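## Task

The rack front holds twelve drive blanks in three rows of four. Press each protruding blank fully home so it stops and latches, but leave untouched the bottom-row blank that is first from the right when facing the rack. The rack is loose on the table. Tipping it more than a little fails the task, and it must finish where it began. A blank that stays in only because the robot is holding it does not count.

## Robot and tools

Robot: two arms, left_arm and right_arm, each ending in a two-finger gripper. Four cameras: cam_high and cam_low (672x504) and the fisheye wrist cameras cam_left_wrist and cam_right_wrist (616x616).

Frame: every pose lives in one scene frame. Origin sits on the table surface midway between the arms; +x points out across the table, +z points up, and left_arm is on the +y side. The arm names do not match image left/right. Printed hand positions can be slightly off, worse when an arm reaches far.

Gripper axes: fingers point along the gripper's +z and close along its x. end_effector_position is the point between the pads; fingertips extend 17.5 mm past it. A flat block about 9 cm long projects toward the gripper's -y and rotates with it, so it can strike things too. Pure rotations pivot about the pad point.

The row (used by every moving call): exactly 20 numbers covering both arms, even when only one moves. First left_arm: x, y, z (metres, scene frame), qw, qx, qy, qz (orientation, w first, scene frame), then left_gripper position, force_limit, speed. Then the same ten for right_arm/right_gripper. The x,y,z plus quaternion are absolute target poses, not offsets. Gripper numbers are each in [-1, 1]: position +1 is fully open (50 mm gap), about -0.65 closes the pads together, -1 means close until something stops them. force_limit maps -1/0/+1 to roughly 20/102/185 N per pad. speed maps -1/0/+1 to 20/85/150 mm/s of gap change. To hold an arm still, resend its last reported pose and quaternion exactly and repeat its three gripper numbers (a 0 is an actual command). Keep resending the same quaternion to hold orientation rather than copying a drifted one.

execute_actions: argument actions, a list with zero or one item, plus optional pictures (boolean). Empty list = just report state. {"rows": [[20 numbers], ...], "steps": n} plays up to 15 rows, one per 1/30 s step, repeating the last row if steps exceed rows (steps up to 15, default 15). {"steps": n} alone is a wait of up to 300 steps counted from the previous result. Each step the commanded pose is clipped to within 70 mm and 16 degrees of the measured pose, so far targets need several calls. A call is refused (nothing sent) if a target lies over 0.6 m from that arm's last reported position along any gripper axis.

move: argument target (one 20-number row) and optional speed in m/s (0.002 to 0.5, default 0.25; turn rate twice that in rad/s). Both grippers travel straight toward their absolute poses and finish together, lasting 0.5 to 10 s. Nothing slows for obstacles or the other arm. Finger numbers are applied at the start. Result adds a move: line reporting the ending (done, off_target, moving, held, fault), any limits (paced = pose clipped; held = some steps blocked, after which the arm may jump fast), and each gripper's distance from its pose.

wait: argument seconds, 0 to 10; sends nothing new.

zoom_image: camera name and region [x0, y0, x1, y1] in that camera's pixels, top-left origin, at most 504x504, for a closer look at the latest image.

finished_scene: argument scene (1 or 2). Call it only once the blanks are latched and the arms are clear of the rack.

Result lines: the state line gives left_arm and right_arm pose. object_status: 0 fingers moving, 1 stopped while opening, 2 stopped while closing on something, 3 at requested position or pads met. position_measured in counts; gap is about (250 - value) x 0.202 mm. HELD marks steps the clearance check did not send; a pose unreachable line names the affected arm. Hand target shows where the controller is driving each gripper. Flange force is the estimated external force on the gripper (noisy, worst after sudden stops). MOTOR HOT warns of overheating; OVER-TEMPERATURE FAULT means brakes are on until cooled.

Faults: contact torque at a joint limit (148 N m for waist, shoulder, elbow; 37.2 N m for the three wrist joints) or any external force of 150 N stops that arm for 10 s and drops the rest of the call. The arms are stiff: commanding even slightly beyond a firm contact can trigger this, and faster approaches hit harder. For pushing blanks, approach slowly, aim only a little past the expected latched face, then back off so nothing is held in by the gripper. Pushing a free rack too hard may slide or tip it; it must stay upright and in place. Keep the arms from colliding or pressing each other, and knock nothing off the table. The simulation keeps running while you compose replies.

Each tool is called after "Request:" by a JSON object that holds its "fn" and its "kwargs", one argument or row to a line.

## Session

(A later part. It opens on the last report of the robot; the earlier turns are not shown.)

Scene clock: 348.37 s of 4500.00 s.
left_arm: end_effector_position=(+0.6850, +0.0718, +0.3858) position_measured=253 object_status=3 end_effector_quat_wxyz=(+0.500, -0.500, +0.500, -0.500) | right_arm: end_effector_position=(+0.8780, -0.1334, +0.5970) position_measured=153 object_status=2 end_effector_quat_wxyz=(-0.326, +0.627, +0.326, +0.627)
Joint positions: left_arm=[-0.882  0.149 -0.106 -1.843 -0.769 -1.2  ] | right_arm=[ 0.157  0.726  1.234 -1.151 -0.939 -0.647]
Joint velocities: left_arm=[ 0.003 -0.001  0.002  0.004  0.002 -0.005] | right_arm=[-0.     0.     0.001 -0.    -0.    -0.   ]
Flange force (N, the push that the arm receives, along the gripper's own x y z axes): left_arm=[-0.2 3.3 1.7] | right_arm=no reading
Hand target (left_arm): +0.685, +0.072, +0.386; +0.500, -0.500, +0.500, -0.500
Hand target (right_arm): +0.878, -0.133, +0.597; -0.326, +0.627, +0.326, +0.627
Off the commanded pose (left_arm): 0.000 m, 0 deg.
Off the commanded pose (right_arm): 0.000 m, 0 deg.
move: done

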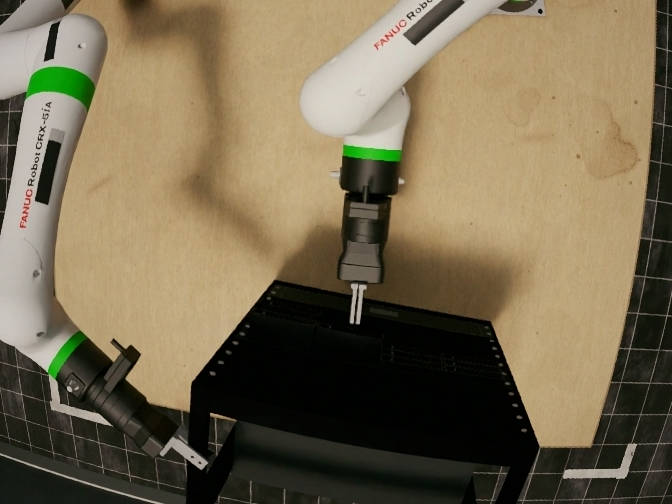

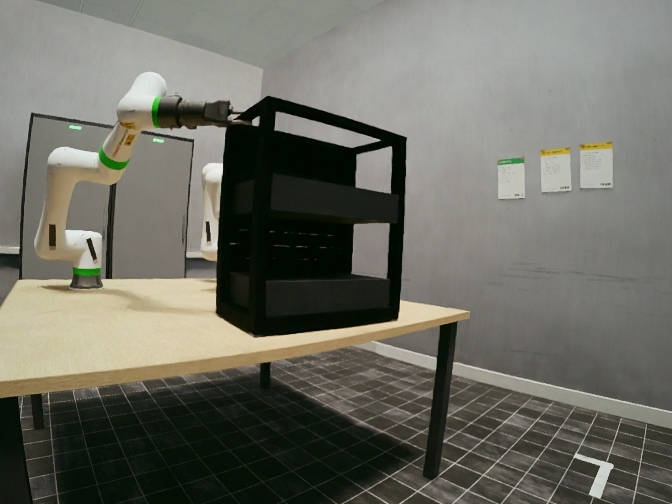

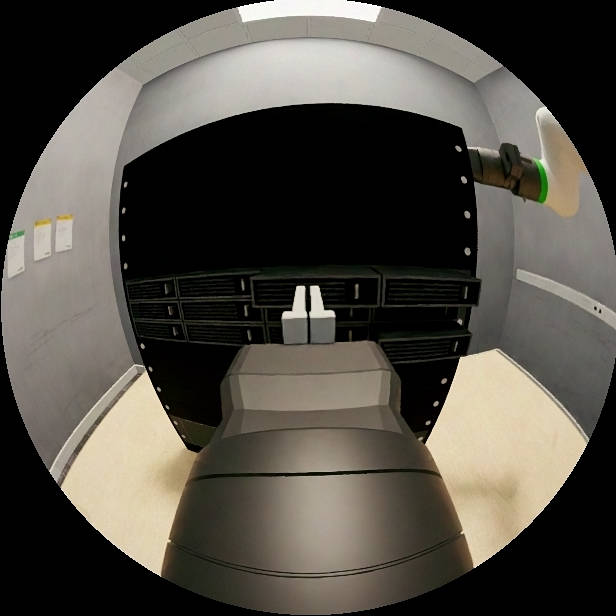

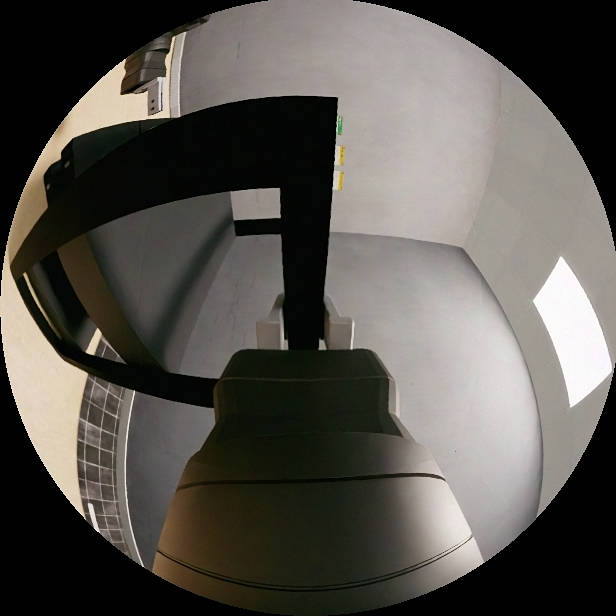

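Request:
{"fn": "move", "kwargs": {
  "target": [0.731, 0.069, 0.385, 0.5, -0.5, 0.5, -0.5, -1, 0, 0.5, 0.878, -0.1334, 0.597, 0.3263, -0.6275, -0.3264, -0.6275, -1, 0.5, -0.3],
  "speed": 0.03
}}

Scene clock: 358.63 s of 4500.00 s.
left_arm: end_effector_position=(+0.7309, +0.0690, +0.3851) position_measured=253 object_status=3 end_effector_quat_wxyz=(+0.500, -0.500, +0.500, -0.500) | right_arm: end_effector_position=(+0.8780, -0.1334, +0.5970) position_measured=153 object_status=2 end_effector_quat_wxyz=(-0.326, +0.627, +0.326, +0.627)
Joint positions: left_arm=[-0.826  0.237 -0.003 -1.858 -0.714 -1.198] | right_arm=[ 0.157  0.726  1.234 -1.151 -0.939 -0.647]
Joint velocities: left_arm=[ 0.001  0.001  0.002  0.001  0.002 -0.001] | right_arm=[ 0.  0.  0.  0.  0. -0.]
Flange force (N, the push that the arm receives, along the gripper's own x y z axes): left_arm=[0.5 -1.9 -7.2] | right_arm=no reading
Hand target (left_arm): +0.731, +0.069, +0.385; +0.500, -0.500, +0.500, -0.500
Hand target (right_arm): +0.878, -0.133, +0.597; -0.326, +0.627, +0.326, +0.627
Off the commanded pose (left_arm): 0.000 m, 0 deg.
Off the commanded pose (right_arm): 0.000 m, 0 deg.
After step 90, 5.43 s passed at rest.
move: done

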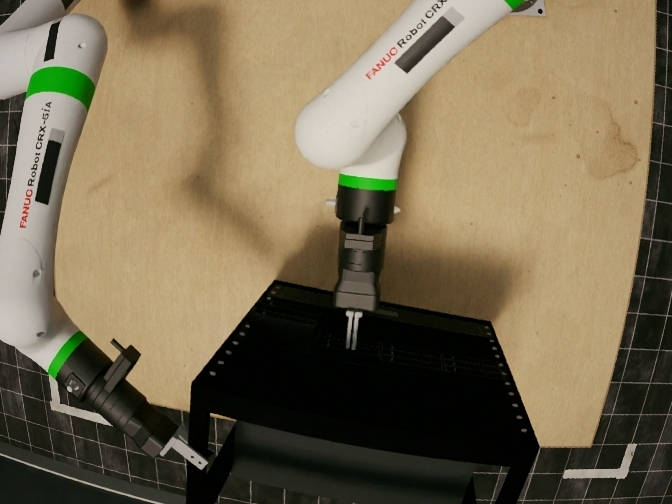

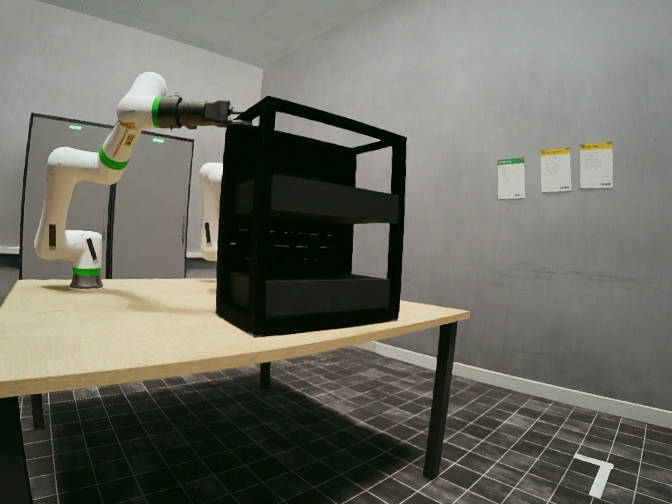

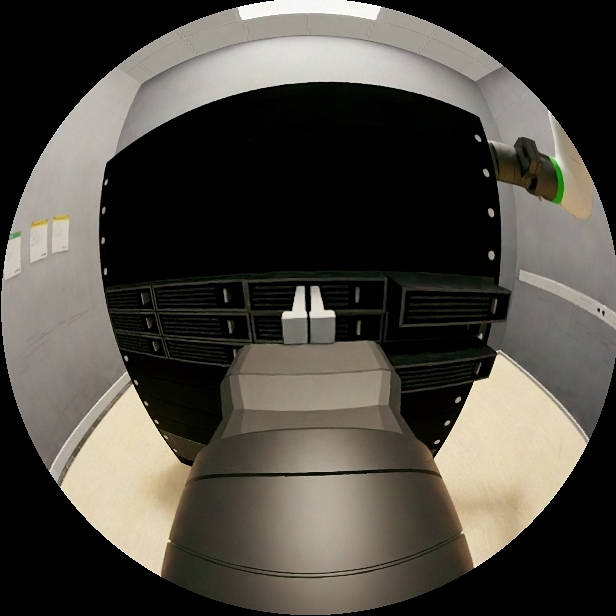

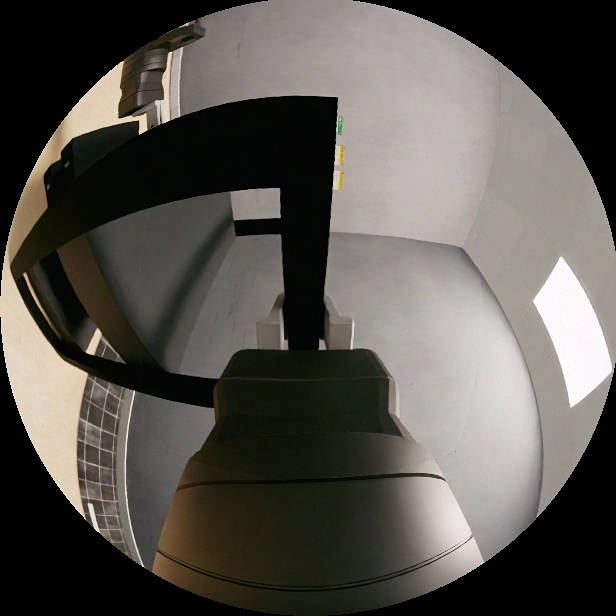

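Request:
{"fn": "execute_actions", "kwargs": {
  "actions": [
    {"rows": [[0.7325, 0.069, 0.385, 0.5, -0.5, 0.5, -0.5, -1, 0, 0.5, 0.878, -0.1334, 0.597, 0.3263, -0.6275, -0.3264, -0.6275, -1, 0.5, -0.3]], "steps": 10}
  ],
  "pictures": false
}}

Scene clock: 367.53 s of 4500.00 s.
left_arm: end_effector_position=(+0.7325, +0.0690, +0.3850) position_measured=253 object_status=3 end_effector_quat_wxyz=(+0.500, -0.500, +0.500, -0.500) | right_arm: end_effector_position=(+0.8780, -0.1334, +0.5970) position_measured=153 object_status=2 end_effector_quat_wxyz=(-0.326, +0.627, +0.326, +0.627)
Joint positions: left_arm=[-0.824  0.24   0.    -1.858 -0.712 -1.199] | right_arm=[ 0.157  0.726  1.234 -1.151 -0.939 -0.647]
Joint velocities: left_arm=[ 0.001  0.001  0.    -0.001  0.    -0.001] | right_arm=[-0.     0.001 -0.     0.    -0.     0.001]
Flange force (N, the push that the arm receives, along the gripper's own x y z axes): left_arm=[1.8 0.7 -5.2] | right_arm=no reading
Hand target (left_arm): +0.733, +0.069, +0.385; +0.500, -0.500, +0.500, -0.500
Hand target (right_arm): +0.878, -0.133, +0.597; -0.326, +0.627, +0.326, +0.627
Off the commanded pose (left_arm): 0.000 m, 0 deg.
Off the commanded pose (right_arm): 0.000 m, 0 deg.
Steps of this call (steps 1 to 90: nothing new was sent; then 5.57 s passed at rest; steps 91 to 100: all 10 steps of this action). Readings (end_effector_position | what the end effector reports):
91: left_arm (+0.7311, +0.0690, +0.3851) | right_arm (+0.8780, -0.1334, +0.5970) | left_arm position_measured=253 object_status=3 | right_arm position_measured=153 object_status=2
92: left_arm (+0.7315, +0.0690, +0.3851) | right_arm (+0.8780, -0.1334, +0.5970) | left_arm position_measured=253 object_status=3 | right_arm position_measured=153 object_status=2
94: left_arm (+0.7321, +0.0690, +0.3850) | right_arm (+0.8780, -0.1334, +0.5970) | left_arm position_measured=253 object_status=3 | right_arm position_measured=153 object_status=2
98: left_arm (+0.7324, +0.0690, +0.3850) | right_arm (+0.8780, -0.1334, +0.5970) | left_arm position_measured=253 object_status=3 | right_arm position_measured=153 object_status=2
100: the state above

Request:
{"fn": "execute_actions", "kwargs": {
  "actions": [
    {"rows": [[0.734, 0.069, 0.385, 0.5, -0.5, 0.5, -0.5, -1, 0, 0.5, 0.878, -0.1334, 0.597, 0.3263, -0.6275, -0.3264, -0.6275, -1, 0.5, -0.3]], "steps": 10}
  ],
  "pictures": false
}}

Request:
{"fn": "execute_actions", "kwargs": {
  "actions": [
    {"rows": [[0.735, 0.069, 0.385, 0.5, -0.5, 0.5, -0.5, -1, 0, 0.5, 0.878, -0.1334, 0.597, 0.3263, -0.6275, -0.3264, -0.6275, -1, 0.5, -0.3]], "steps": 10}
  ],
  "pictures": false
}}

Scene clock: 373.87 s of 4500.00 s.
left_arm: end_effector_position=(+0.7340, +0.0690, +0.3850) position_measured=253 object_status=3 end_effector_quat_wxyz=(+0.500, -0.500, +0.500, -0.500) | right_arm: end_effector_position=(+0.8780, -0.1334, +0.5970) position_measured=153 object_status=2 end_effector_quat_wxyz=(-0.326, +0.627, +0.326, +0.627)
Joint positions: left_arm=[-0.823  0.243  0.003 -1.858 -0.71  -1.199] | right_arm=[ 0.157  0.726  1.234 -1.151 -0.939 -0.647]
Joint velocities: left_arm=[ 0.     0.001  0.001 -0.     0.     0.   ] | right_arm=[ 0.    -0.001 -0.     0.    -0.001 -0.001]
Flange force (N, the push that the arm receives, along the gripper's own x y z axes): left_arm=[3.7 1.5 -4.0] | right_arm=no reading
Hand target (left_arm): +0.734, +0.069, +0.385; +0.500, -0.500, +0.500, -0.500
Hand target (right_arm): +0.878, -0.133, +0.597; -0.326, +0.627, +0.326, +0.627
Off the commanded pose (left_arm): 0.000 m, 0 deg.
Off the commanded pose (right_arm): 0.000 m, 0 deg.
Steps of this call (steps 1 to 90: nothing new was sent; then 3.00 s passed at rest; steps 91 to 100: all 10 steps of this action). Readings (end_effector_position | what the end effector reports):
91: left_arm (+0.7326, +0.0690, +0.3850) | right_arm (+0.8780, -0.1334, +0.5970) | left_arm position_measured=253 object_status=3 | right_arm position_measured=153 object_status=2
92: left_arm (+0.7330, +0.0690, +0.3850) | right_arm (+0.8780, -0.1334, +0.5970) | left_arm position_measured=253 object_status=3 | right_arm position_measured=153 object_status=2
94: left_arm (+0.7336, +0.0690, +0.3850) | right_arm (+0.8780, -0.1334, +0.5970) | left_arm position_measured=253 object_status=3 | right_arm position_measured=153 object_status=2
98: left_arm (+0.7339, +0.0690, +0.3850) | right_arm (+0.8780, -0.1334, +0.5970) | left_arm position_measured=253 object_status=3 | right_arm position_measured=153 object_status=2
100: the state above

Scene clock: 374.20 s of 4500.00 s.
left_arm: end_effector_position=(+0.7350, +0.0690, +0.3850) position_measured=253 object_status=3 end_effector_quat_wxyz=(+0.500, -0.500, +0.500, -0.500) | right_arm: end_effector_position=(+0.8780, -0.1334, +0.5970) position_measured=153 object_status=2 end_effector_quat_wxyz=(-0.326, +0.627, +0.326, +0.627)
Joint positions: left_arm=[-0.821  0.244  0.006 -1.859 -0.709 -1.199] | right_arm=[ 0.157  0.726  1.234 -1.151 -0.939 -0.647]
Joint velocities: left_arm=[-0.001  0.002  0.001 -0.001 -0.    -0.001] | right_arm=[ 0.     0.001  0.001 -0.    -0.001  0.002]
Flange force (N, the push that the arm receives, along the gripper's own x y z axes): left_arm=[2.4 3.5 -7.0] | right_arm=no reading
Hand target (left_arm): +0.735, +0.069, +0.385; +0.500, -0.500, +0.500, -0.500
Hand target (right_arm): +0.878, -0.133, +0.597; -0.326, +0.627, +0.326, +0.627
Off the commanded pose (left_arm): 0.000 m, 0 deg.
Off the commanded pose (right_arm): 0.000 m, 0 deg.
Steps of this call (steps 1 to 10: all 10 steps of this action). Readings (end_effector_position | what the end effector reports):
1: left_arm (+0.7340, +0.0690, +0.3850) | right_arm (+0.8780, -0.1334, +0.5970) | left_arm position_measured=253 object_status=3 | right_arm position_measured=153 object_status=2
2: left_arm (+0.7343, +0.0690, +0.3850) | right_arm (+0.8780, -0.1334, +0.5970) | left_arm position_measured=253 object_status=3 | right_arm position_measured=153 object_status=2
4: left_arm (+0.7347, +0.0690, +0.3850) | right_arm (+0.8780, -0.1334, +0.5970) | left_arm position_measured=253 object_status=3 | right_arm position_measured=153 object_status=2
8: left_arm (+0.7350, +0.0690, +0.3850) | right_arm (+0.8780, -0.1334, +0.5970) | left_arm position_measured=253 object_status=3 | right_arm position_measured=153 object_status=2
10: the state above

Request:
{"fn": "execute_actions", "kwargs": {
  "actions": [
    {"rows": [[0.736, 0.069, 0.385, 0.5, -0.5, 0.5, -0.5, -1, 0, 0.5, 0.878, -0.1334, 0.597, 0.3263, -0.6275, -0.3264, -0.6275, -1, 0.5, -0.3]], "steps": 10}
  ],
  "pictures": false
}}

Request:
{"fn": "execute_actions", "kwargs": {
  "actions": [
    {"rows": [[0.737, 0.069, 0.385, 0.5, -0.5, 0.5, -0.5, -1, 0, 0.5, 0.878, -0.1334, 0.597, 0.3263, -0.6275, -0.3264, -0.6275, -1, 0.5, -0.3]], "steps": 10}
  ],
  "pictures": false
}}

Scene clock: 378.50 s of 4500.00 s.
left_arm: end_effector_position=(+0.7360, +0.0690, +0.3850) position_measured=253 object_status=3 end_effector_quat_wxyz=(+0.500, -0.500, +0.500, -0.500) | right_arm: end_effector_position=(+0.8780, -0.1334, +0.5970) position_measured=153 object_status=2 end_effector_quat_wxyz=(-0.326, +0.627, +0.326, +0.627)
Joint positions: left_arm=[-0.82   0.246  0.008 -1.859 -0.707 -1.199] | right_arm=[ 0.157  0.726  1.234 -1.151 -0.939 -0.647]
Joint velocities: left_arm=[-0.001 -0.     0.001  0.     0.001  0.   ] | right_arm=[ 0.     0.     0.001 -0.    -0.     0.001]
Flange force (N, the push that the arm receives, along the gripper's own x y z axes): left_arm=[-1.4 2.0 -38.5] | right_arm=no reading
Hand target (left_arm): +0.736, +0.069, +0.385; +0.500, -0.500, +0.500, -0.500
Hand target (right_arm): +0.878, -0.133, +0.597; -0.326, +0.627, +0.326, +0.627
Off the commanded pose (left_arm): 0.000 m, 0 deg.
Off the commanded pose (right_arm): 0.000 m, 0 deg.
Steps of this call (steps 1 to 90: nothing new was sent; then 0.97 s passed at rest; steps 91 to 100: all 10 steps of this action). Readings (end_effector_position | what the end effector reports):
91: left_arm (+0.7350, +0.0690, +0.3850) | right_arm (+0.8780, -0.1334, +0.5970) | left_arm position_measured=253 object_status=3 | right_arm position_measured=153 object_status=2
92: left_arm (+0.7353, +0.0690, +0.3850) | right_arm (+0.8780, -0.1334, +0.5970) | left_arm position_measured=253 object_status=3 | right_arm position_measured=153 object_status=2
94: left_arm (+0.7357, +0.0690, +0.3850) | right_arm (+0.8780, -0.1334, +0.5970) | left_arm position_measured=253 object_status=3 | right_arm position_measured=153 object_status=2
98: left_arm (+0.7359, +0.0690, +0.3850) | right_arm (+0.8780, -0.1334, +0.5970) | left_arm position_measured=253 object_status=3 | right_arm position_measured=153 object_status=2
100: the state above

Scene clock: 378.83 s of 4500.00 s.
left_arm: end_effector_position=(+0.7369, +0.0690, +0.3850) position_measured=253 object_status=3 end_effector_quat_wxyz=(+0.500, -0.500, +0.500, -0.500) | right_arm: end_effector_position=(+0.8780, -0.1334, +0.5970) position_measured=153 object_status=2 end_effector_quat_wxyz=(-0.326, +0.627, +0.326, +0.627)
Joint positions: left_arm=[-0.819  0.248  0.01  -1.859 -0.706 -1.199] | right_arm=[ 0.157  0.726  1.234 -1.151 -0.939 -0.647]
Joint velocities: left_arm=[ 0.     0.     0.001 -0.     0.002  0.001] | right_arm=[ 0.    -0.002 -0.     0.    -0.     0.002]
Flange force (N, the push that the arm receives, along the gripper's own x y z axes): left_arm=[-14.0 -4.6 -122.2] | right_arm=no reading
Hand target (left_arm): +0.737, +0.069, +0.385; +0.500, -0.500, +0.500, -0.500
Hand target (right_arm): +0.878, -0.133, +0.597; -0.326, +0.627, +0.326, +0.627
Off the commanded pose (left_arm): 0.000 m, 0 deg.
Off the commanded pose (right_arm): 0.000 m, 0 deg.
Steps of this call (steps 1 to 10: all 10 steps of this action). Readings (end_effector_position | what the end effector reports):
1: left_arm (+0.7360, +0.0690, +0.3850) | right_arm (+0.8780, -0.1334, +0.5970) | left_arm position_measured=253 object_status=3 | right_arm position_measured=153 object_status=2
2: left_arm (+0.7363, +0.0690, +0.3850) | right_arm (+0.8780, -0.1334, +0.5970) | left_arm position_measured=253 object_status=3 | right_arm position_measured=153 object_status=2
4: left_arm (+0.7366, +0.0690, +0.3850) | right_arm (+0.8780, -0.1334, +0.5970) | left_arm position_measured=253 object_status=3 | right_arm position_measured=153 object_status=2
8: left_arm (+0.7369, +0.0690, +0.3850) | right_arm (+0.8780, -0.1334, +0.5970) | left_arm position_measured=253 object_status=3 | right_arm position_measured=153 object_status=2
10: the state above

The stop is at about x=0.7355. Back off right away.

Request:
{"fn": "move", "kwargs": {
  "target": [0.67, 0.069, 0.385, 0.5, -0.5, 0.5, -0.5, -1, 0, 0.5, 0.878, -0.1334, 0.597, 0.3263, -0.6275, -0.3264, -0.6275, -1, 0.5, -0.3],
  "speed": 0.1
}}

Scene clock: 383.10 s of 4500.00 s.
left_arm: end_effector_position=(+0.6701, +0.0690, +0.3849) position_measured=253 object_status=3 end_effector_quat_wxyz=(+0.500, -0.500, +0.500, -0.500) | right_arm: end_effector_position=(+0.8780, -0.1334, +0.5970) position_measured=153 object_status=2 end_effector_quat_wxyz=(-0.326, +0.627, +0.326, +0.627)
Joint positions: left_arm=[-0.907  0.128 -0.132 -1.834 -0.794 -1.203] | right_arm=[ 0.157  0.726  1.234 -1.151 -0.939 -0.647]
Joint velocities: left_arm=[-0.002 -0.002 -0.002  0.001 -0.002 -0.001] | right_arm=[-0.    -0.001 -0.     0.     0.001 -0.   ]
Flange force (N, the push that the arm receives, along the gripper's own x y z axes): left_arm=[2.6 2.9 3.3] | right_arm=no reading
Hand target (left_arm): +0.670, +0.069, +0.385; +0.500, -0.500, +0.500, -0.500
Hand target (right_arm): +0.878, -0.133, +0.597; -0.326, +0.627, +0.326, +0.627
Off the commanded pose (left_arm): 0.000 m, 0 deg.
Off the commanded pose (right_arm): 0.000 m, 0 deg.
After step 90, 0.20 s passed at rest.
move: done

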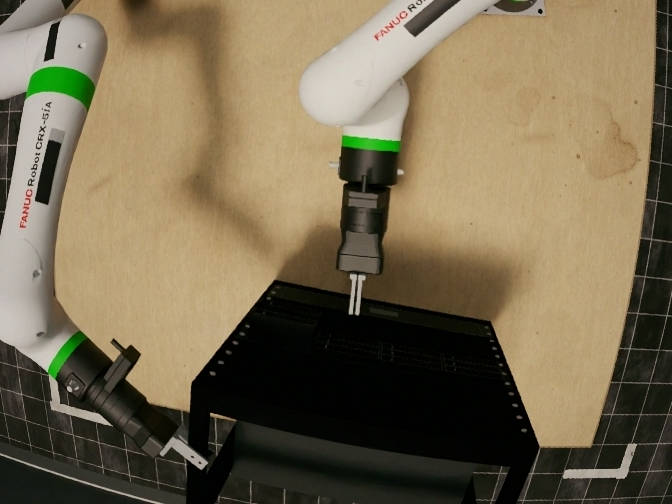

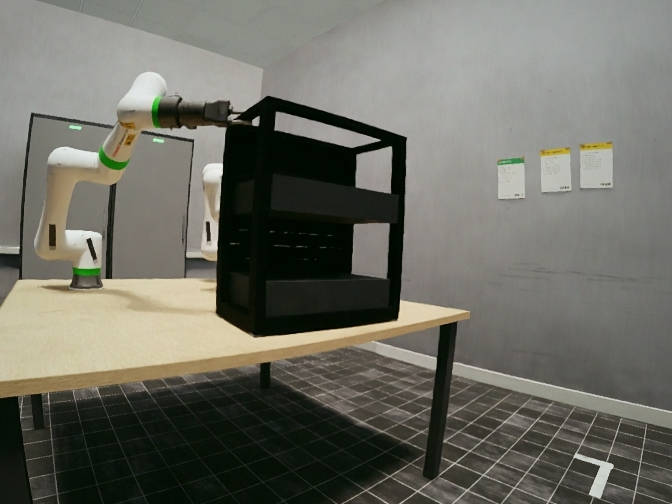

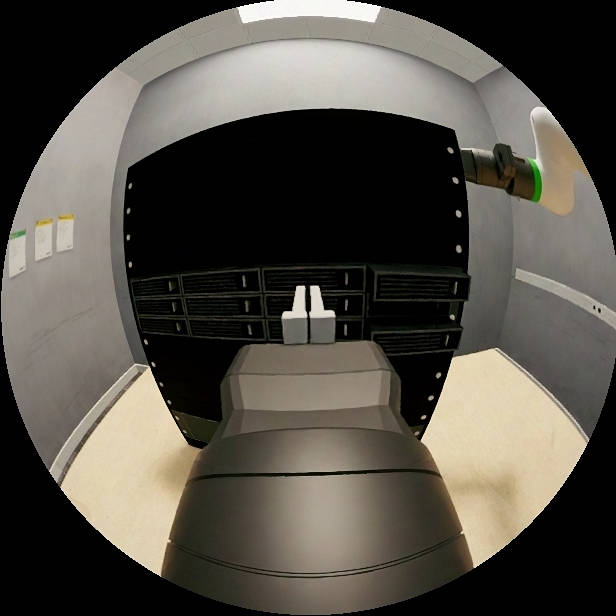

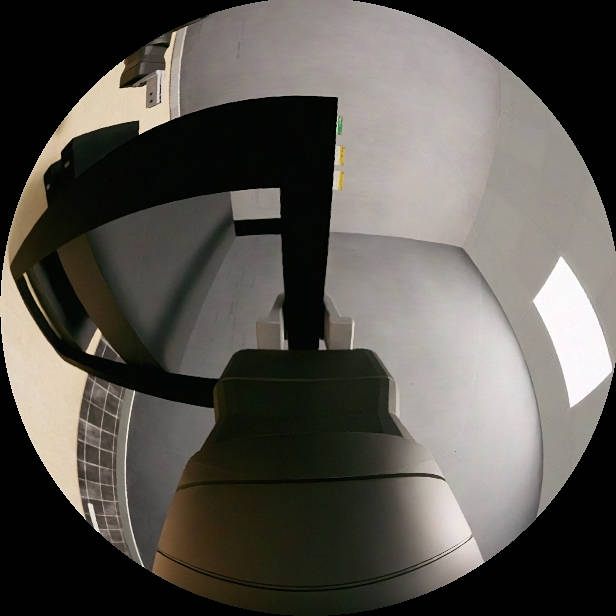

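Request:
{"fn": "zoom_image", "kwargs": {
  "camera": "cam_left_wrist",
  "region": [100, 120, 352, 372]
}}

Request:
{"fn": "zoom_image", "kwargs": {
  "camera": "cam_left_wrist",
  "region": [280, 120, 532, 372]
}}

Region (100, 120, 352, 372) of cam_left_wrist's 616x616 image, scaled by 2.000, with more detail than that image has.

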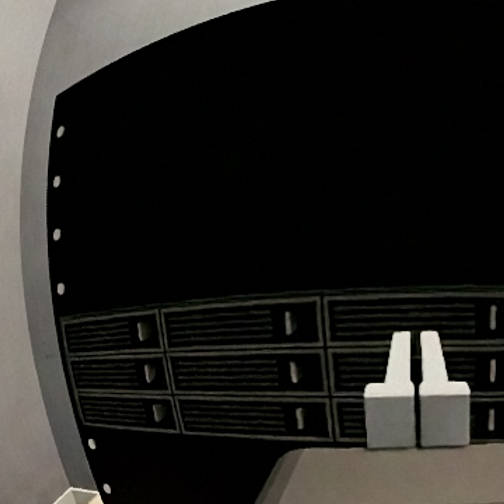

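Region (280, 120, 532, 372) of cam_left_wrist's 616x616 image, scaled by 2.000, with more detail than that image has.

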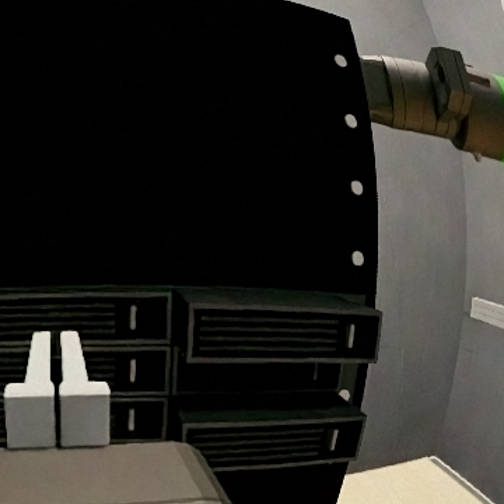

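Request:
{"fn": "move", "kwargs": {
  "target": [0.68, -0.042, 0.385, 0.5, -0.5, 0.5, -0.5, -1, 0, 0.5, 0.878, -0.1334, 0.597, 0.3263, -0.6275, -0.3264, -0.6275, -1, 0.5, -0.3],
  "speed": 0.15
}}

Request:
{"fn": "move", "kwargs": {
  "target": [0.718, -0.045, 0.385, 0.5, -0.5, 0.5, -0.5, -1, 0, 0.5, 0.878, -0.1334, 0.597, 0.3263, -0.6275, -0.3264, -0.6275, -1, 0.5, -0.3],
  "speed": 0.03
}}

Scene clock: 419.90 s of 4500.00 s.
left_arm: end_effector_position=(+0.6801, -0.0419, +0.3850) position_measured=253 object_status=3 end_effector_quat_wxyz=(+0.500, -0.500, +0.500, -0.500) | right_arm: end_effector_position=(+0.8780, -0.1334, +0.5970) position_measured=153 object_status=2 end_effector_quat_wxyz=(-0.326, +0.627, +0.326, +0.627)
Joint positions: left_arm=[-1.026  0.313  0.103 -1.741 -0.896 -1.301] | right_arm=[ 0.157  0.726  1.234 -1.151 -0.939 -0.647]
Joint velocities: left_arm=[-0.     0.003  0.003 -0.001 -0.001 -0.   ] | right_arm=[-0.    -0.002 -0.     0.    -0.    -0.001]
Flange force (N, the push that the arm receives, along the gripper's own x y z axes): left_arm=[0.2 3.2 0.7] | right_arm=no reading
Hand target (left_arm): +0.680, -0.042, +0.385; +0.500, -0.500, +0.500, -0.500
Hand target (right_arm): +0.878, -0.133, +0.597; -0.326, +0.627, +0.326, +0.627
Off the commanded pose (left_arm): 0.000 m, 0 deg.
Off the commanded pose (right_arm): 0.000 m, 0 deg.
After step 90, 32.60 s passed at rest.
move: done

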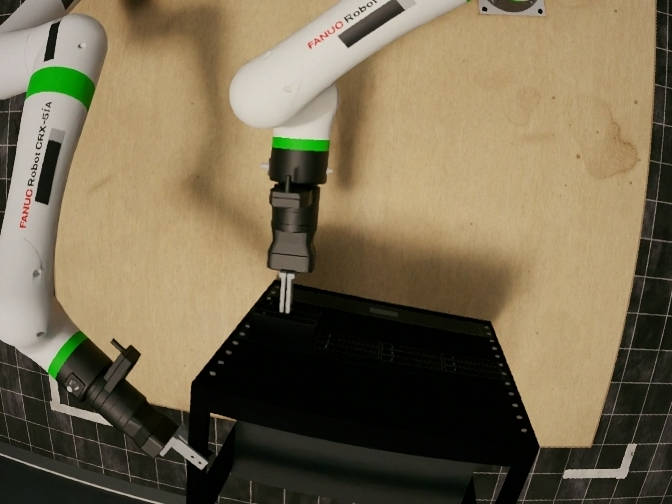

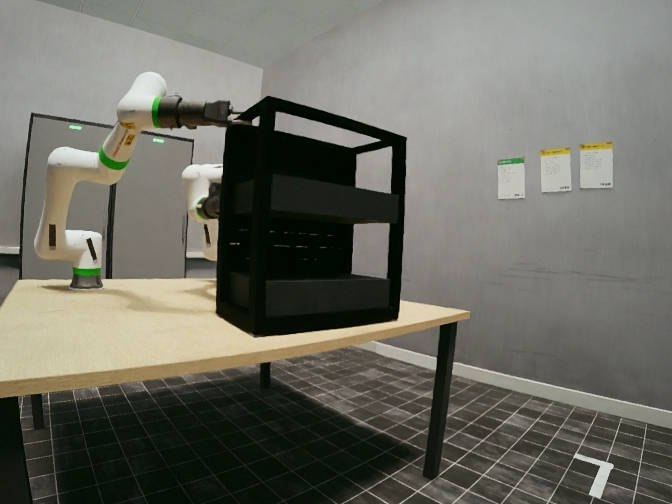

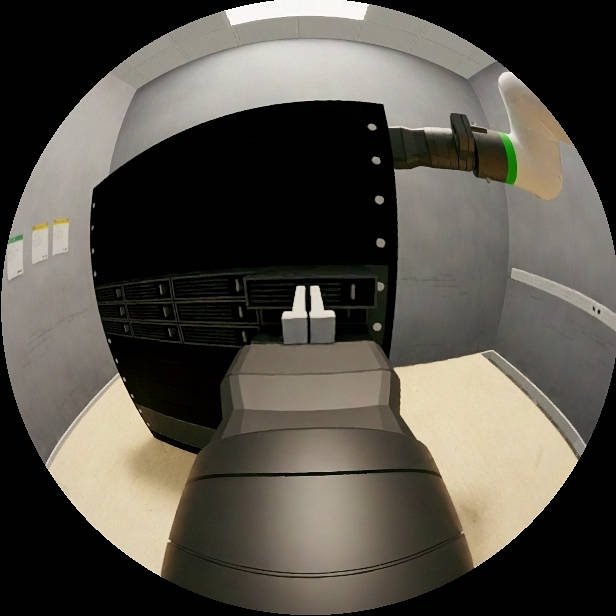

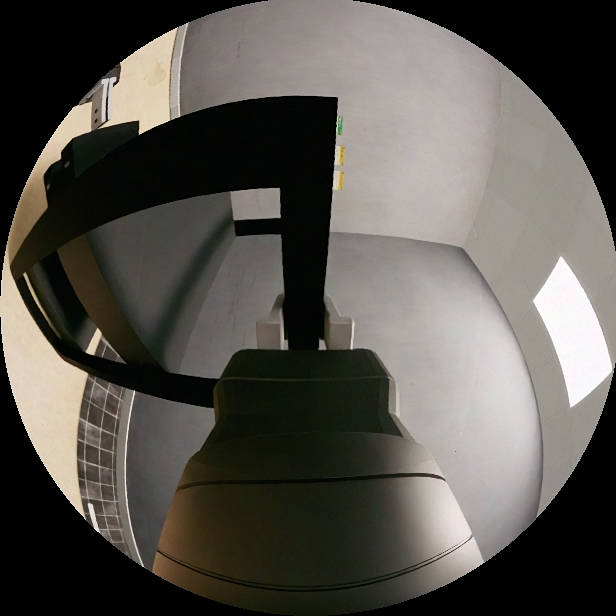

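Scene clock: 421.47 s of 4500.00 s.
left_arm: end_effector_position=(+0.7179, -0.0450, +0.3850) position_measured=253 object_status=3 end_effector_quat_wxyz=(+0.500, -0.500, +0.500, -0.500) | right_arm: end_effector_position=(+0.8780, -0.1334, +0.5970) position_measured=153 object_status=2 end_effector_quat_wxyz=(-0.326, +0.627, +0.326, +0.627)
Joint positions: left_arm=[-0.976  0.375  0.186 -1.741 -0.845 -1.317] | right_arm=[ 0.157  0.726  1.234 -1.151 -0.939 -0.647]
Joint velocities: left_arm=[ 0.001  0.002  0.002 -0.001  0.002 -0.001] | right_arm=[-0.     0.     0.001 -0.     0.    -0.   ]
Flange force (N, the push that the arm receives, along the gripper's own x y z axes): left_arm=[4.7 1.4 -0.5] | right_arm=no reading
Hand target (left_arm): +0.718, -0.045, +0.385; +0.500, -0.500, +0.500, -0.500
Hand target (right_arm): +0.878, -0.133, +0.597; -0.326, +0.627, +0.326, +0.627
Off the commanded pose (left_arm): 0.000 m, 0 deg.
Off the commanded pose (right_arm): 0.000 m, 0 deg.
move: done

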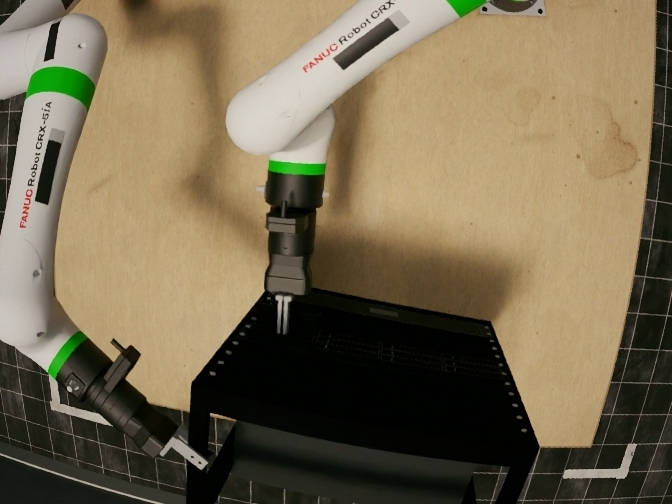

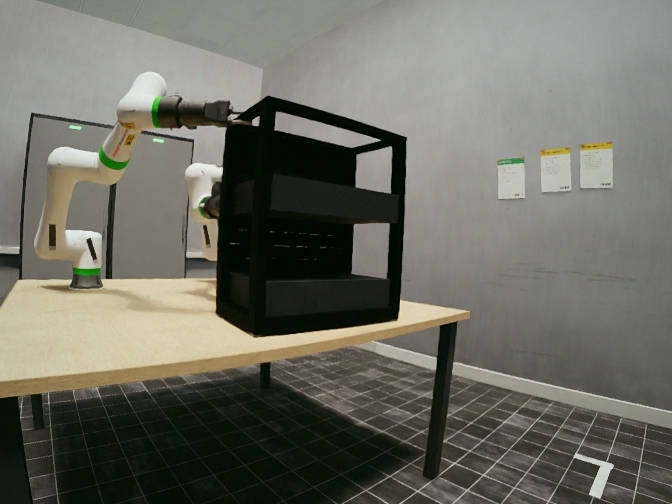

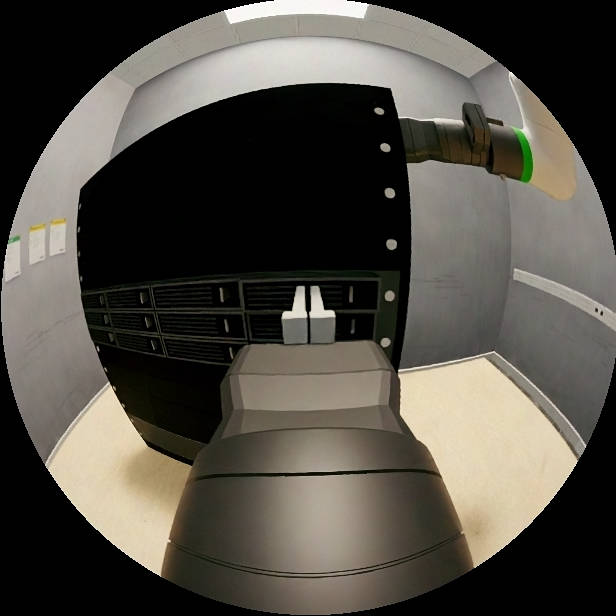

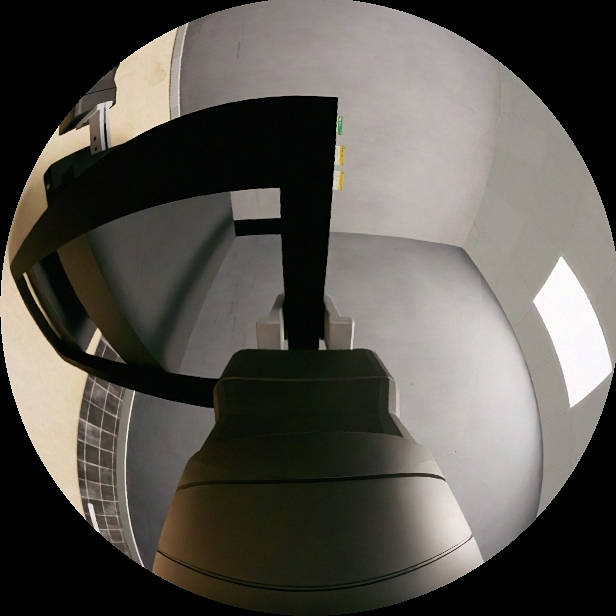

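Request:
{"fn": "execute_actions", "kwargs": {
  "actions": [
    {"rows": [[0.7186, -0.045, 0.385, 0.5, -0.5, 0.5, -0.5, -1, 0, 0.5, 0.878, -0.1334, 0.597, 0.3263, -0.6275, -0.3264, -0.6275, -1, 0.5, -0.3]], "steps": 8}
  ],
  "pictures": false
}}

Request:
{"fn": "execute_actions", "kwargs": {
  "actions": [
    {"rows": [[0.7191, -0.045, 0.385, 0.5, -0.5, 0.5, -0.5, -1, 0, 0.5, 0.878, -0.1334, 0.597, 0.3263, -0.6275, -0.3264, -0.6275, -1, 0.5, -0.3]], "steps": 8}
  ],
  "pictures": false
}}

Scene clock: 427.00 s of 4500.00 s.
left_arm: end_effector_position=(+0.7186, -0.0450, +0.3850) position_measured=253 object_status=3 end_effector_quat_wxyz=(+0.500, -0.500, +0.500, -0.500) | right_arm: end_effector_position=(+0.8780, -0.1334, +0.5970) position_measured=153 object_status=2 end_effector_quat_wxyz=(-0.326, +0.627, +0.326, +0.627)
Joint positions: left_arm=[-0.975  0.376  0.188 -1.741 -0.844 -1.318] | right_arm=[ 0.157  0.726  1.234 -1.151 -0.939 -0.647]
Joint velocities: left_arm=[-0.     0.     0.001  0.     0.001 -0.001] | right_arm=[ 0.     0.     0.001  0.    -0.001 -0.001]
Flange force (N, the push that the arm receives, along the gripper's own x y z axes): left_arm=[4.3 2.4 -4.5] | right_arm=no reading
Hand target (left_arm): +0.719, -0.045, +0.385; +0.500, -0.500, +0.500, -0.500
Hand target (right_arm): +0.878, -0.133, +0.597; -0.326, +0.627, +0.326, +0.627
Off the commanded pose (left_arm): 0.000 m, 0 deg.
Off the commanded pose (right_arm): 0.000 m, 0 deg.
Steps of this call (steps 1 to 90: nothing new was sent; then 2.27 s passed at rest; steps 91 to 98: all 8 steps of this action). Readings (end_effector_position | what the end effector reports):
91: left_arm (+0.7180, -0.0450, +0.3850) | right_arm (+0.8780, -0.1334, +0.5970) | left_arm position_measured=253 object_status=3 | right_arm position_measured=153 object_status=2
92: left_arm (+0.7182, -0.0450, +0.3850) | right_arm (+0.8780, -0.1334, +0.5970) | left_arm position_measured=253 object_status=3 | right_arm position_measured=153 object_status=2
94: left_arm (+0.7184, -0.0450, +0.3850) | right_arm (+0.8780, -0.1334, +0.5970) | left_arm position_measured=253 object_status=3 | right_arm position_measured=153 object_status=2
98: the state above

Scene clock: 427.27 s of 4500.00 s.
left_arm: end_effector_position=(+0.7191, -0.0450, +0.3850) position_measured=253 object_status=3 end_effector_quat_wxyz=(+0.500, -0.500, +0.500, -0.500) | right_arm: end_effector_position=(+0.8780, -0.1334, +0.5970) position_measured=153 object_status=2 end_effector_quat_wxyz=(-0.326, +0.627, +0.326, +0.627)
Joint positions: left_arm=[-0.975  0.377  0.189 -1.741 -0.843 -1.318] | right_arm=[ 0.157  0.726  1.234 -1.151 -0.939 -0.647]
Joint velocities: left_arm=[ 0.002  0.     0.001  0.001  0.001 -0.001] | right_arm=[-0.    -0.    -0.    -0.     0.     0.002]
Flange force (N, the push that the arm receives, along the gripper's own x y z axes): left_arm=[3.8 1.3 -5.2] | right_arm=no reading
Hand target (left_arm): +0.719, -0.045, +0.385; +0.500, -0.500, +0.500, -0.500
Hand target (right_arm): +0.878, -0.133, +0.597; -0.326, +0.627, +0.326, +0.627
Off the commanded pose (left_arm): 0.000 m, 0 deg.
Off the commanded pose (right_arm): 0.000 m, 0 deg.
Steps of this call (steps 1 to 8: all 8 steps of this action). Readings (end_effector_position | what the end effector reports):
1: left_arm (+0.7186, -0.0450, +0.3850) | right_arm (+0.8780, -0.1334, +0.5970) | left_arm position_measured=253 object_status=3 | right_arm position_measured=153 object_status=2
2: left_arm (+0.7188, -0.0450, +0.3850) | right_arm (+0.8780, -0.1334, +0.5970) | left_arm position_measured=253 object_status=3 | right_arm position_measured=153 object_status=2
4: left_arm (+0.7190, -0.0450, +0.3850) | right_arm (+0.8780, -0.1334, +0.5970) | left_arm position_measured=253 object_status=3 | right_arm position_measured=153 object_status=2
8: the state above

Request:
{"fn": "execute_actions", "kwargs": {
  "actions": [
    {"rows": [[0.7197, -0.045, 0.385, 0.5, -0.5, 0.5, -0.5, -1, 0, 0.5, 0.878, -0.1334, 0.597, 0.3263, -0.6275, -0.3264, -0.6275, -1, 0.5, -0.3]], "steps": 8}
  ],
  "pictures": false
}}

Request:
{"fn": "execute_actions", "kwargs": {
  "actions": [
    {"rows": [[0.7202, -0.045, 0.385, 0.5, -0.5, 0.5, -0.5, -1, 0, 0.5, 0.878, -0.1334, 0.597, 0.3263, -0.6275, -0.3264, -0.6275, -1, 0.5, -0.3]], "steps": 8}
  ],
  "pictures": false
}}

Scene clock: 431.33 s of 4500.00 s.
left_arm: end_effector_position=(+0.7197, -0.0450, +0.3850) position_measured=253 object_status=3 end_effector_quat_wxyz=(+0.500, -0.500, +0.500, -0.500) | right_arm: end_effector_position=(+0.8780, -0.1334, +0.5970) position_measured=153 object_status=2 end_effector_quat_wxyz=(-0.326, +0.627, +0.326, +0.627)
Joint positions: left_arm=[-0.974  0.378  0.19  -1.741 -0.842 -1.318] | right_arm=[ 0.157  0.726  1.234 -1.151 -0.939 -0.647]
Joint velocities: left_arm=[ 0.001  0.     0.001 -0.001  0.001 -0.   ] | right_arm=[-0.    -0.001 -0.    -0.    -0.001 -0.001]
Flange force (N, the push that the arm receives, along the gripper's own x y z axes): left_arm=[3.9 1.5 -6.2] | right_arm=no reading
Hand target (left_arm): +0.720, -0.045, +0.385; +0.500, -0.500, +0.500, -0.500
Hand target (right_arm): +0.878, -0.133, +0.597; -0.326, +0.627, +0.326, +0.627
Off the commanded pose (left_arm): 0.000 m, 0 deg.
Off the commanded pose (right_arm): 0.000 m, 0 deg.
Steps of this call (steps 1 to 90: nothing new was sent; then 0.80 s passed at rest; steps 91 to 98: all 8 steps of this action). Readings (end_effector_position | what the end effector reports):
91: left_arm (+0.7191, -0.0450, +0.3850) | right_arm (+0.8780, -0.1334, +0.5970) | left_arm position_measured=253 object_status=3 | right_arm position_measured=153 object_status=2
92: left_arm (+0.7193, -0.0450, +0.3850) | right_arm (+0.8780, -0.1334, +0.5970) | left_arm position_measured=253 object_status=3 | right_arm position_measured=153 object_status=2
94: left_arm (+0.7195, -0.0450, +0.3850) | right_arm (+0.8780, -0.1334, +0.5970) | left_arm position_measured=253 object_status=3 | right_arm position_measured=153 object_status=2
98: the state above

Scene clock: 431.60 s of 4500.00 s.
left_arm: end_effector_position=(+0.7202, -0.0450, +0.3850) position_measured=253 object_status=3 end_effector_quat_wxyz=(+0.500, -0.500, +0.500, -0.500) | right_arm: end_effector_position=(+0.8780, -0.1334, +0.5970) position_measured=153 object_status=2 end_effector_quat_wxyz=(-0.326, +0.627, +0.326, +0.627)
Joint positions: left_arm=[-0.973  0.379  0.191 -1.741 -0.842 -1.318] | right_arm=[ 0.157  0.726  1.234 -1.151 -0.939 -0.647]
Joint velocities: left_arm=[-0.     0.002  0.001  0.001 -0.     0.   ] | right_arm=[-0.    -0.001  0.     0.     0.001  0.   ]
Flange force (N, the push that the arm receives, along the gripper's own x y z axes): left_arm=[3.5 1.8 -5.6] | right_arm=no reading
Hand target (left_arm): +0.720, -0.045, +0.385; +0.500, -0.500, +0.500, -0.500
Hand target (right_arm): +0.878, -0.133, +0.597; -0.326, +0.627, +0.326, +0.627
Off the commanded pose (left_arm): 0.000 m, 0 deg.
Off the commanded pose (right_arm): 0.000 m, 0 deg.
Steps of this call (steps 1 to 8: all 8 steps of this action). Readings (end_effector_position | what the end effector reports):
1: left_arm (+0.7197, -0.0450, +0.3850) | right_arm (+0.8780, -0.1334, +0.5970) | left_arm position_measured=253 object_status=3 | right_arm position_measured=153 object_status=2
2: left_arm (+0.7199, -0.0450, +0.3850) | right_arm (+0.8780, -0.1334, +0.5970) | left_arm position_measured=253 object_status=3 | right_arm position_measured=153 object_status=2
4: left_arm (+0.7201, -0.0450, +0.3850) | right_arm (+0.8780, -0.1334, +0.5970) | left_arm position_measured=253 object_status=3 | right_arm position_measured=153 object_status=2
8: the state above

Request:
{"fn": "execute_actions", "kwargs": {
  "actions": [
    {"rows": [[0.7208, -0.045, 0.385, 0.5, -0.5, 0.5, -0.5, -1, 0, 0.5, 0.878, -0.1334, 0.597, 0.3263, -0.6275, -0.3264, -0.6275, -1, 0.5, -0.3]], "steps": 8}
  ],
  "pictures": false
}}

Request:
{"fn": "execute_actions", "kwargs": {
  "actions": [
    {"rows": [[0.7213, -0.045, 0.385, 0.5, -0.5, 0.5, -0.5, -1, 0, 0.5, 0.878, -0.1334, 0.597, 0.3263, -0.6275, -0.3264, -0.6275, -1, 0.5, -0.3]], "steps": 8}
  ],
  "pictures": false
}}

Scene clock: 434.90 s of 4500.00 s.
left_arm: end_effector_position=(+0.7208, -0.0450, +0.3850) position_measured=253 object_status=3 end_effector_quat_wxyz=(+0.500, -0.500, +0.500, -0.500) | right_arm: end_effector_position=(+0.8780, -0.1334, +0.5970) position_measured=153 object_status=2 end_effector_quat_wxyz=(-0.326, +0.627, +0.326, +0.627)
Joint positions: left_arm=[-0.972  0.379  0.192 -1.741 -0.841 -1.319] | right_arm=[ 0.157  0.726  1.234 -1.151 -0.939 -0.647]
Joint velocities: left_arm=[ 0.001  0.     0.001 -0.002  0.    -0.   ] | right_arm=[ 0.    -0.    -0.001  0.     0.    -0.001]
Flange force (N, the push that the arm receives, along the gripper's own x y z axes): left_arm=[4.6 1.4 -5.0] | right_arm=no reading
Hand target (left_arm): +0.721, -0.045, +0.385; +0.500, -0.500, +0.500, -0.500
Hand target (right_arm): +0.878, -0.133, +0.597; -0.326, +0.627, +0.326, +0.627
Off the commanded pose (left_arm): 0.000 m, 0 deg.
Off the commanded pose (right_arm): 0.000 m, 0 deg.
Steps of this call (steps 1 to 90: nothing new was sent; then 0.03 s passed at rest; steps 91 to 98: all 8 steps of this action). Readings (end_effector_position | what the end effector reports):
91: left_arm (+0.7202, -0.0450, +0.3850) | right_arm (+0.8780, -0.1334, +0.5970) | left_arm position_measured=253 object_status=3 | right_arm position_measured=153 object_status=2
92: left_arm (+0.7204, -0.0450, +0.3850) | right_arm (+0.8780, -0.1334, +0.5970) | left_arm position_measured=253 object_status=3 | right_arm position_measured=153 object_status=2
94: left_arm (+0.7206, -0.0450, +0.3850) | right_arm (+0.8780, -0.1334, +0.5970) | left_arm position_measured=253 object_status=3 | right_arm position_measured=153 object_status=2
98: the state above

Scene clock: 435.17 s of 4500.00 s.
left_arm: end_effector_position=(+0.7213, -0.0450, +0.3850) position_measured=253 object_status=3 end_effector_quat_wxyz=(+0.500, -0.500, +0.500, -0.500) | right_arm: end_effector_position=(+0.8780, -0.1334, +0.5970) position_measured=153 object_status=2 end_effector_quat_wxyz=(-0.326, +0.627, +0.326, +0.627)
Joint positions: left_arm=[-0.972  0.38   0.194 -1.741 -0.84  -1.319] | right_arm=[ 0.157  0.726  1.234 -1.151 -0.939 -0.647]
Joint velocities: left_arm=[ 0.001 -0.     0.001  0.     0.001  0.001] | right_arm=[-0.    -0.    -0.001  0.     0.001 -0.002]
Flange force (N, the push that the arm receives, along the gripper's own x y z axes): left_arm=[2.2 1.8 -7.2] | right_arm=no reading
Hand target (left_arm): +0.721, -0.045, +0.385; +0.500, -0.500, +0.500, -0.500
Hand target (right_arm): +0.878, -0.133, +0.597; -0.326, +0.627, +0.326, +0.627
Off the commanded pose (left_arm): 0.000 m, 0 deg.
Off the commanded pose (right_arm): 0.000 m, 0 deg.
Steps of this call (steps 1 to 8: all 8 steps of this action). Readings (end_effector_position | what the end effector reports):
1: left_arm (+0.7208, -0.0450, +0.3850) | right_arm (+0.8780, -0.1334, +0.5970) | left_arm position_measured=253 object_status=3 | right_arm position_measured=153 object_status=2
2: left_arm (+0.7210, -0.0450, +0.3850) | right_arm (+0.8780, -0.1334, +0.5970) | left_arm position_measured=253 object_status=3 | right_arm position_measured=153 object_status=2
4: left_arm (+0.7212, -0.0450, +0.3850) | right_arm (+0.8780, -0.1334, +0.5970) | left_arm position_measured=253 object_status=3 | right_arm position_measured=153 object_status=2
8: the state above

Request:
{"fn": "execute_actions", "kwargs": {
  "actions": [
    {"rows": [[0.7219, -0.045, 0.385, 0.5, -0.5, 0.5, -0.5, -1, 0, 0.5, 0.878, -0.1334, 0.597, 0.3263, -0.6275, -0.3264, -0.6275, -1, 0.5, -0.3]], "steps": 8}
  ],
  "pictures": false
}}

Request:
{"fn": "execute_actions", "kwargs": {
  "actions": [
    {"rows": [[0.7224, -0.045, 0.385, 0.5, -0.5, 0.5, -0.5, -1, 0, 0.5, 0.878, -0.1334, 0.597, 0.3263, -0.6275, -0.3264, -0.6275, -1, 0.5, -0.3]], "steps": 8}
  ],
  "pictures": false
}}

Scene clock: 438.30 s of 4500.00 s.
left_arm: end_effector_position=(+0.7219, -0.0450, +0.3850) position_measured=253 object_status=3 end_effector_quat_wxyz=(+0.500, -0.500, +0.500, -0.500) | right_arm: end_effector_position=(+0.8780, -0.1334, +0.5970) position_measured=153 object_status=2 end_effector_quat_wxyz=(-0.326, +0.627, +0.326, +0.627)
Joint positions: left_arm=[-0.971  0.381  0.195 -1.741 -0.839 -1.319] | right_arm=[ 0.157  0.726  1.234 -1.151 -0.939 -0.647]
Joint velocities: left_arm=[ 0.001  0.001  0.001 -0.001  0.001  0.   ] | right_arm=[ 0.    -0.001 -0.    -0.     0.     0.001]
Flange force (N, the push that the arm receives, along the gripper's own x y z axes): left_arm=[2.0 2.3 -6.1] | right_arm=no reading
Hand target (left_arm): +0.722, -0.045, +0.385; +0.500, -0.500, +0.500, -0.500
Hand target (right_arm): +0.878, -0.133, +0.597; -0.326, +0.627, +0.326, +0.627
Off the commanded pose (left_arm): 0.000 m, 0 deg.
Off the commanded pose (right_arm): 0.000 m, 0 deg.
Steps of this call (steps 1 to 86: nothing new was sent; steps 87 to 94: all 8 steps of this action). Readings (end_effector_position | what the end effector reports):
87: left_arm (+0.7213, -0.0450, +0.3850) | right_arm (+0.8780, -0.1334, +0.5970) | left_arm position_measured=253 object_status=3 | right_arm position_measured=153 object_status=2
88: left_arm (+0.7215, -0.0450, +0.3850) | right_arm (+0.8780, -0.1334, +0.5970) | left_arm position_measured=253 object_status=3 | right_arm position_measured=153 object_status=2
90: left_arm (+0.7218, -0.0450, +0.3850) | right_arm (+0.8780, -0.1334, +0.5970) | left_arm position_measured=253 object_status=3 | right_arm position_measured=153 object_status=2
94: the state above

Scene clock: 438.57 s of 4500.00 s.
left_arm: end_effector_position=(+0.7224, -0.0450, +0.3850) position_measured=253 object_status=3 end_effector_quat_wxyz=(+0.500, -0.500, +0.500, -0.500) | right_arm: end_effector_position=(+0.8780, -0.1334, +0.5970) position_measured=153 object_status=2 end_effector_quat_wxyz=(-0.326, +0.627, +0.326, +0.627)
Joint positions: left_arm=[-0.97   0.382  0.196 -1.741 -0.839 -1.319] | right_arm=[ 0.157  0.726  1.234 -1.151 -0.939 -0.647]
Joint velocities: left_arm=[-0.001 -0.     0.     0.001 -0.     0.   ] | right_arm=[ 0.    -0.    -0.     0.     0.001 -0.001]
Flange force (N, the push that the arm receives, along the gripper's own x y z axes): left_arm=[3.8 2.2 -6.1] | right_arm=no reading
Hand target (left_arm): +0.722, -0.045, +0.385; +0.500, -0.500, +0.500, -0.500
Hand target (right_arm): +0.878, -0.133, +0.597; -0.326, +0.627, +0.326, +0.627
Off the commanded pose (left_arm): 0.000 m, 0 deg.
Off the commanded pose (right_arm): 0.000 m, 0 deg.
Steps of this call (steps 1 to 8: all 8 steps of this action). Readings (end_effector_position | what the end effector reports):
1: left_arm (+0.7219, -0.0450, +0.3850) | right_arm (+0.8780, -0.1334, +0.5970) | left_arm position_measured=253 object_status=3 | right_arm position_measured=153 object_status=2
2: left_arm (+0.7221, -0.0450, +0.3850) | right_arm (+0.8780, -0.1334, +0.5970) | left_arm position_measured=253 object_status=3 | right_arm position_measured=153 object_status=2
4: left_arm (+0.7223, -0.0450, +0.3850) | right_arm (+0.8780, -0.1334, +0.5970) | left_arm position_measured=253 object_status=3 | right_arm position_measured=153 object_status=2
8: the state above


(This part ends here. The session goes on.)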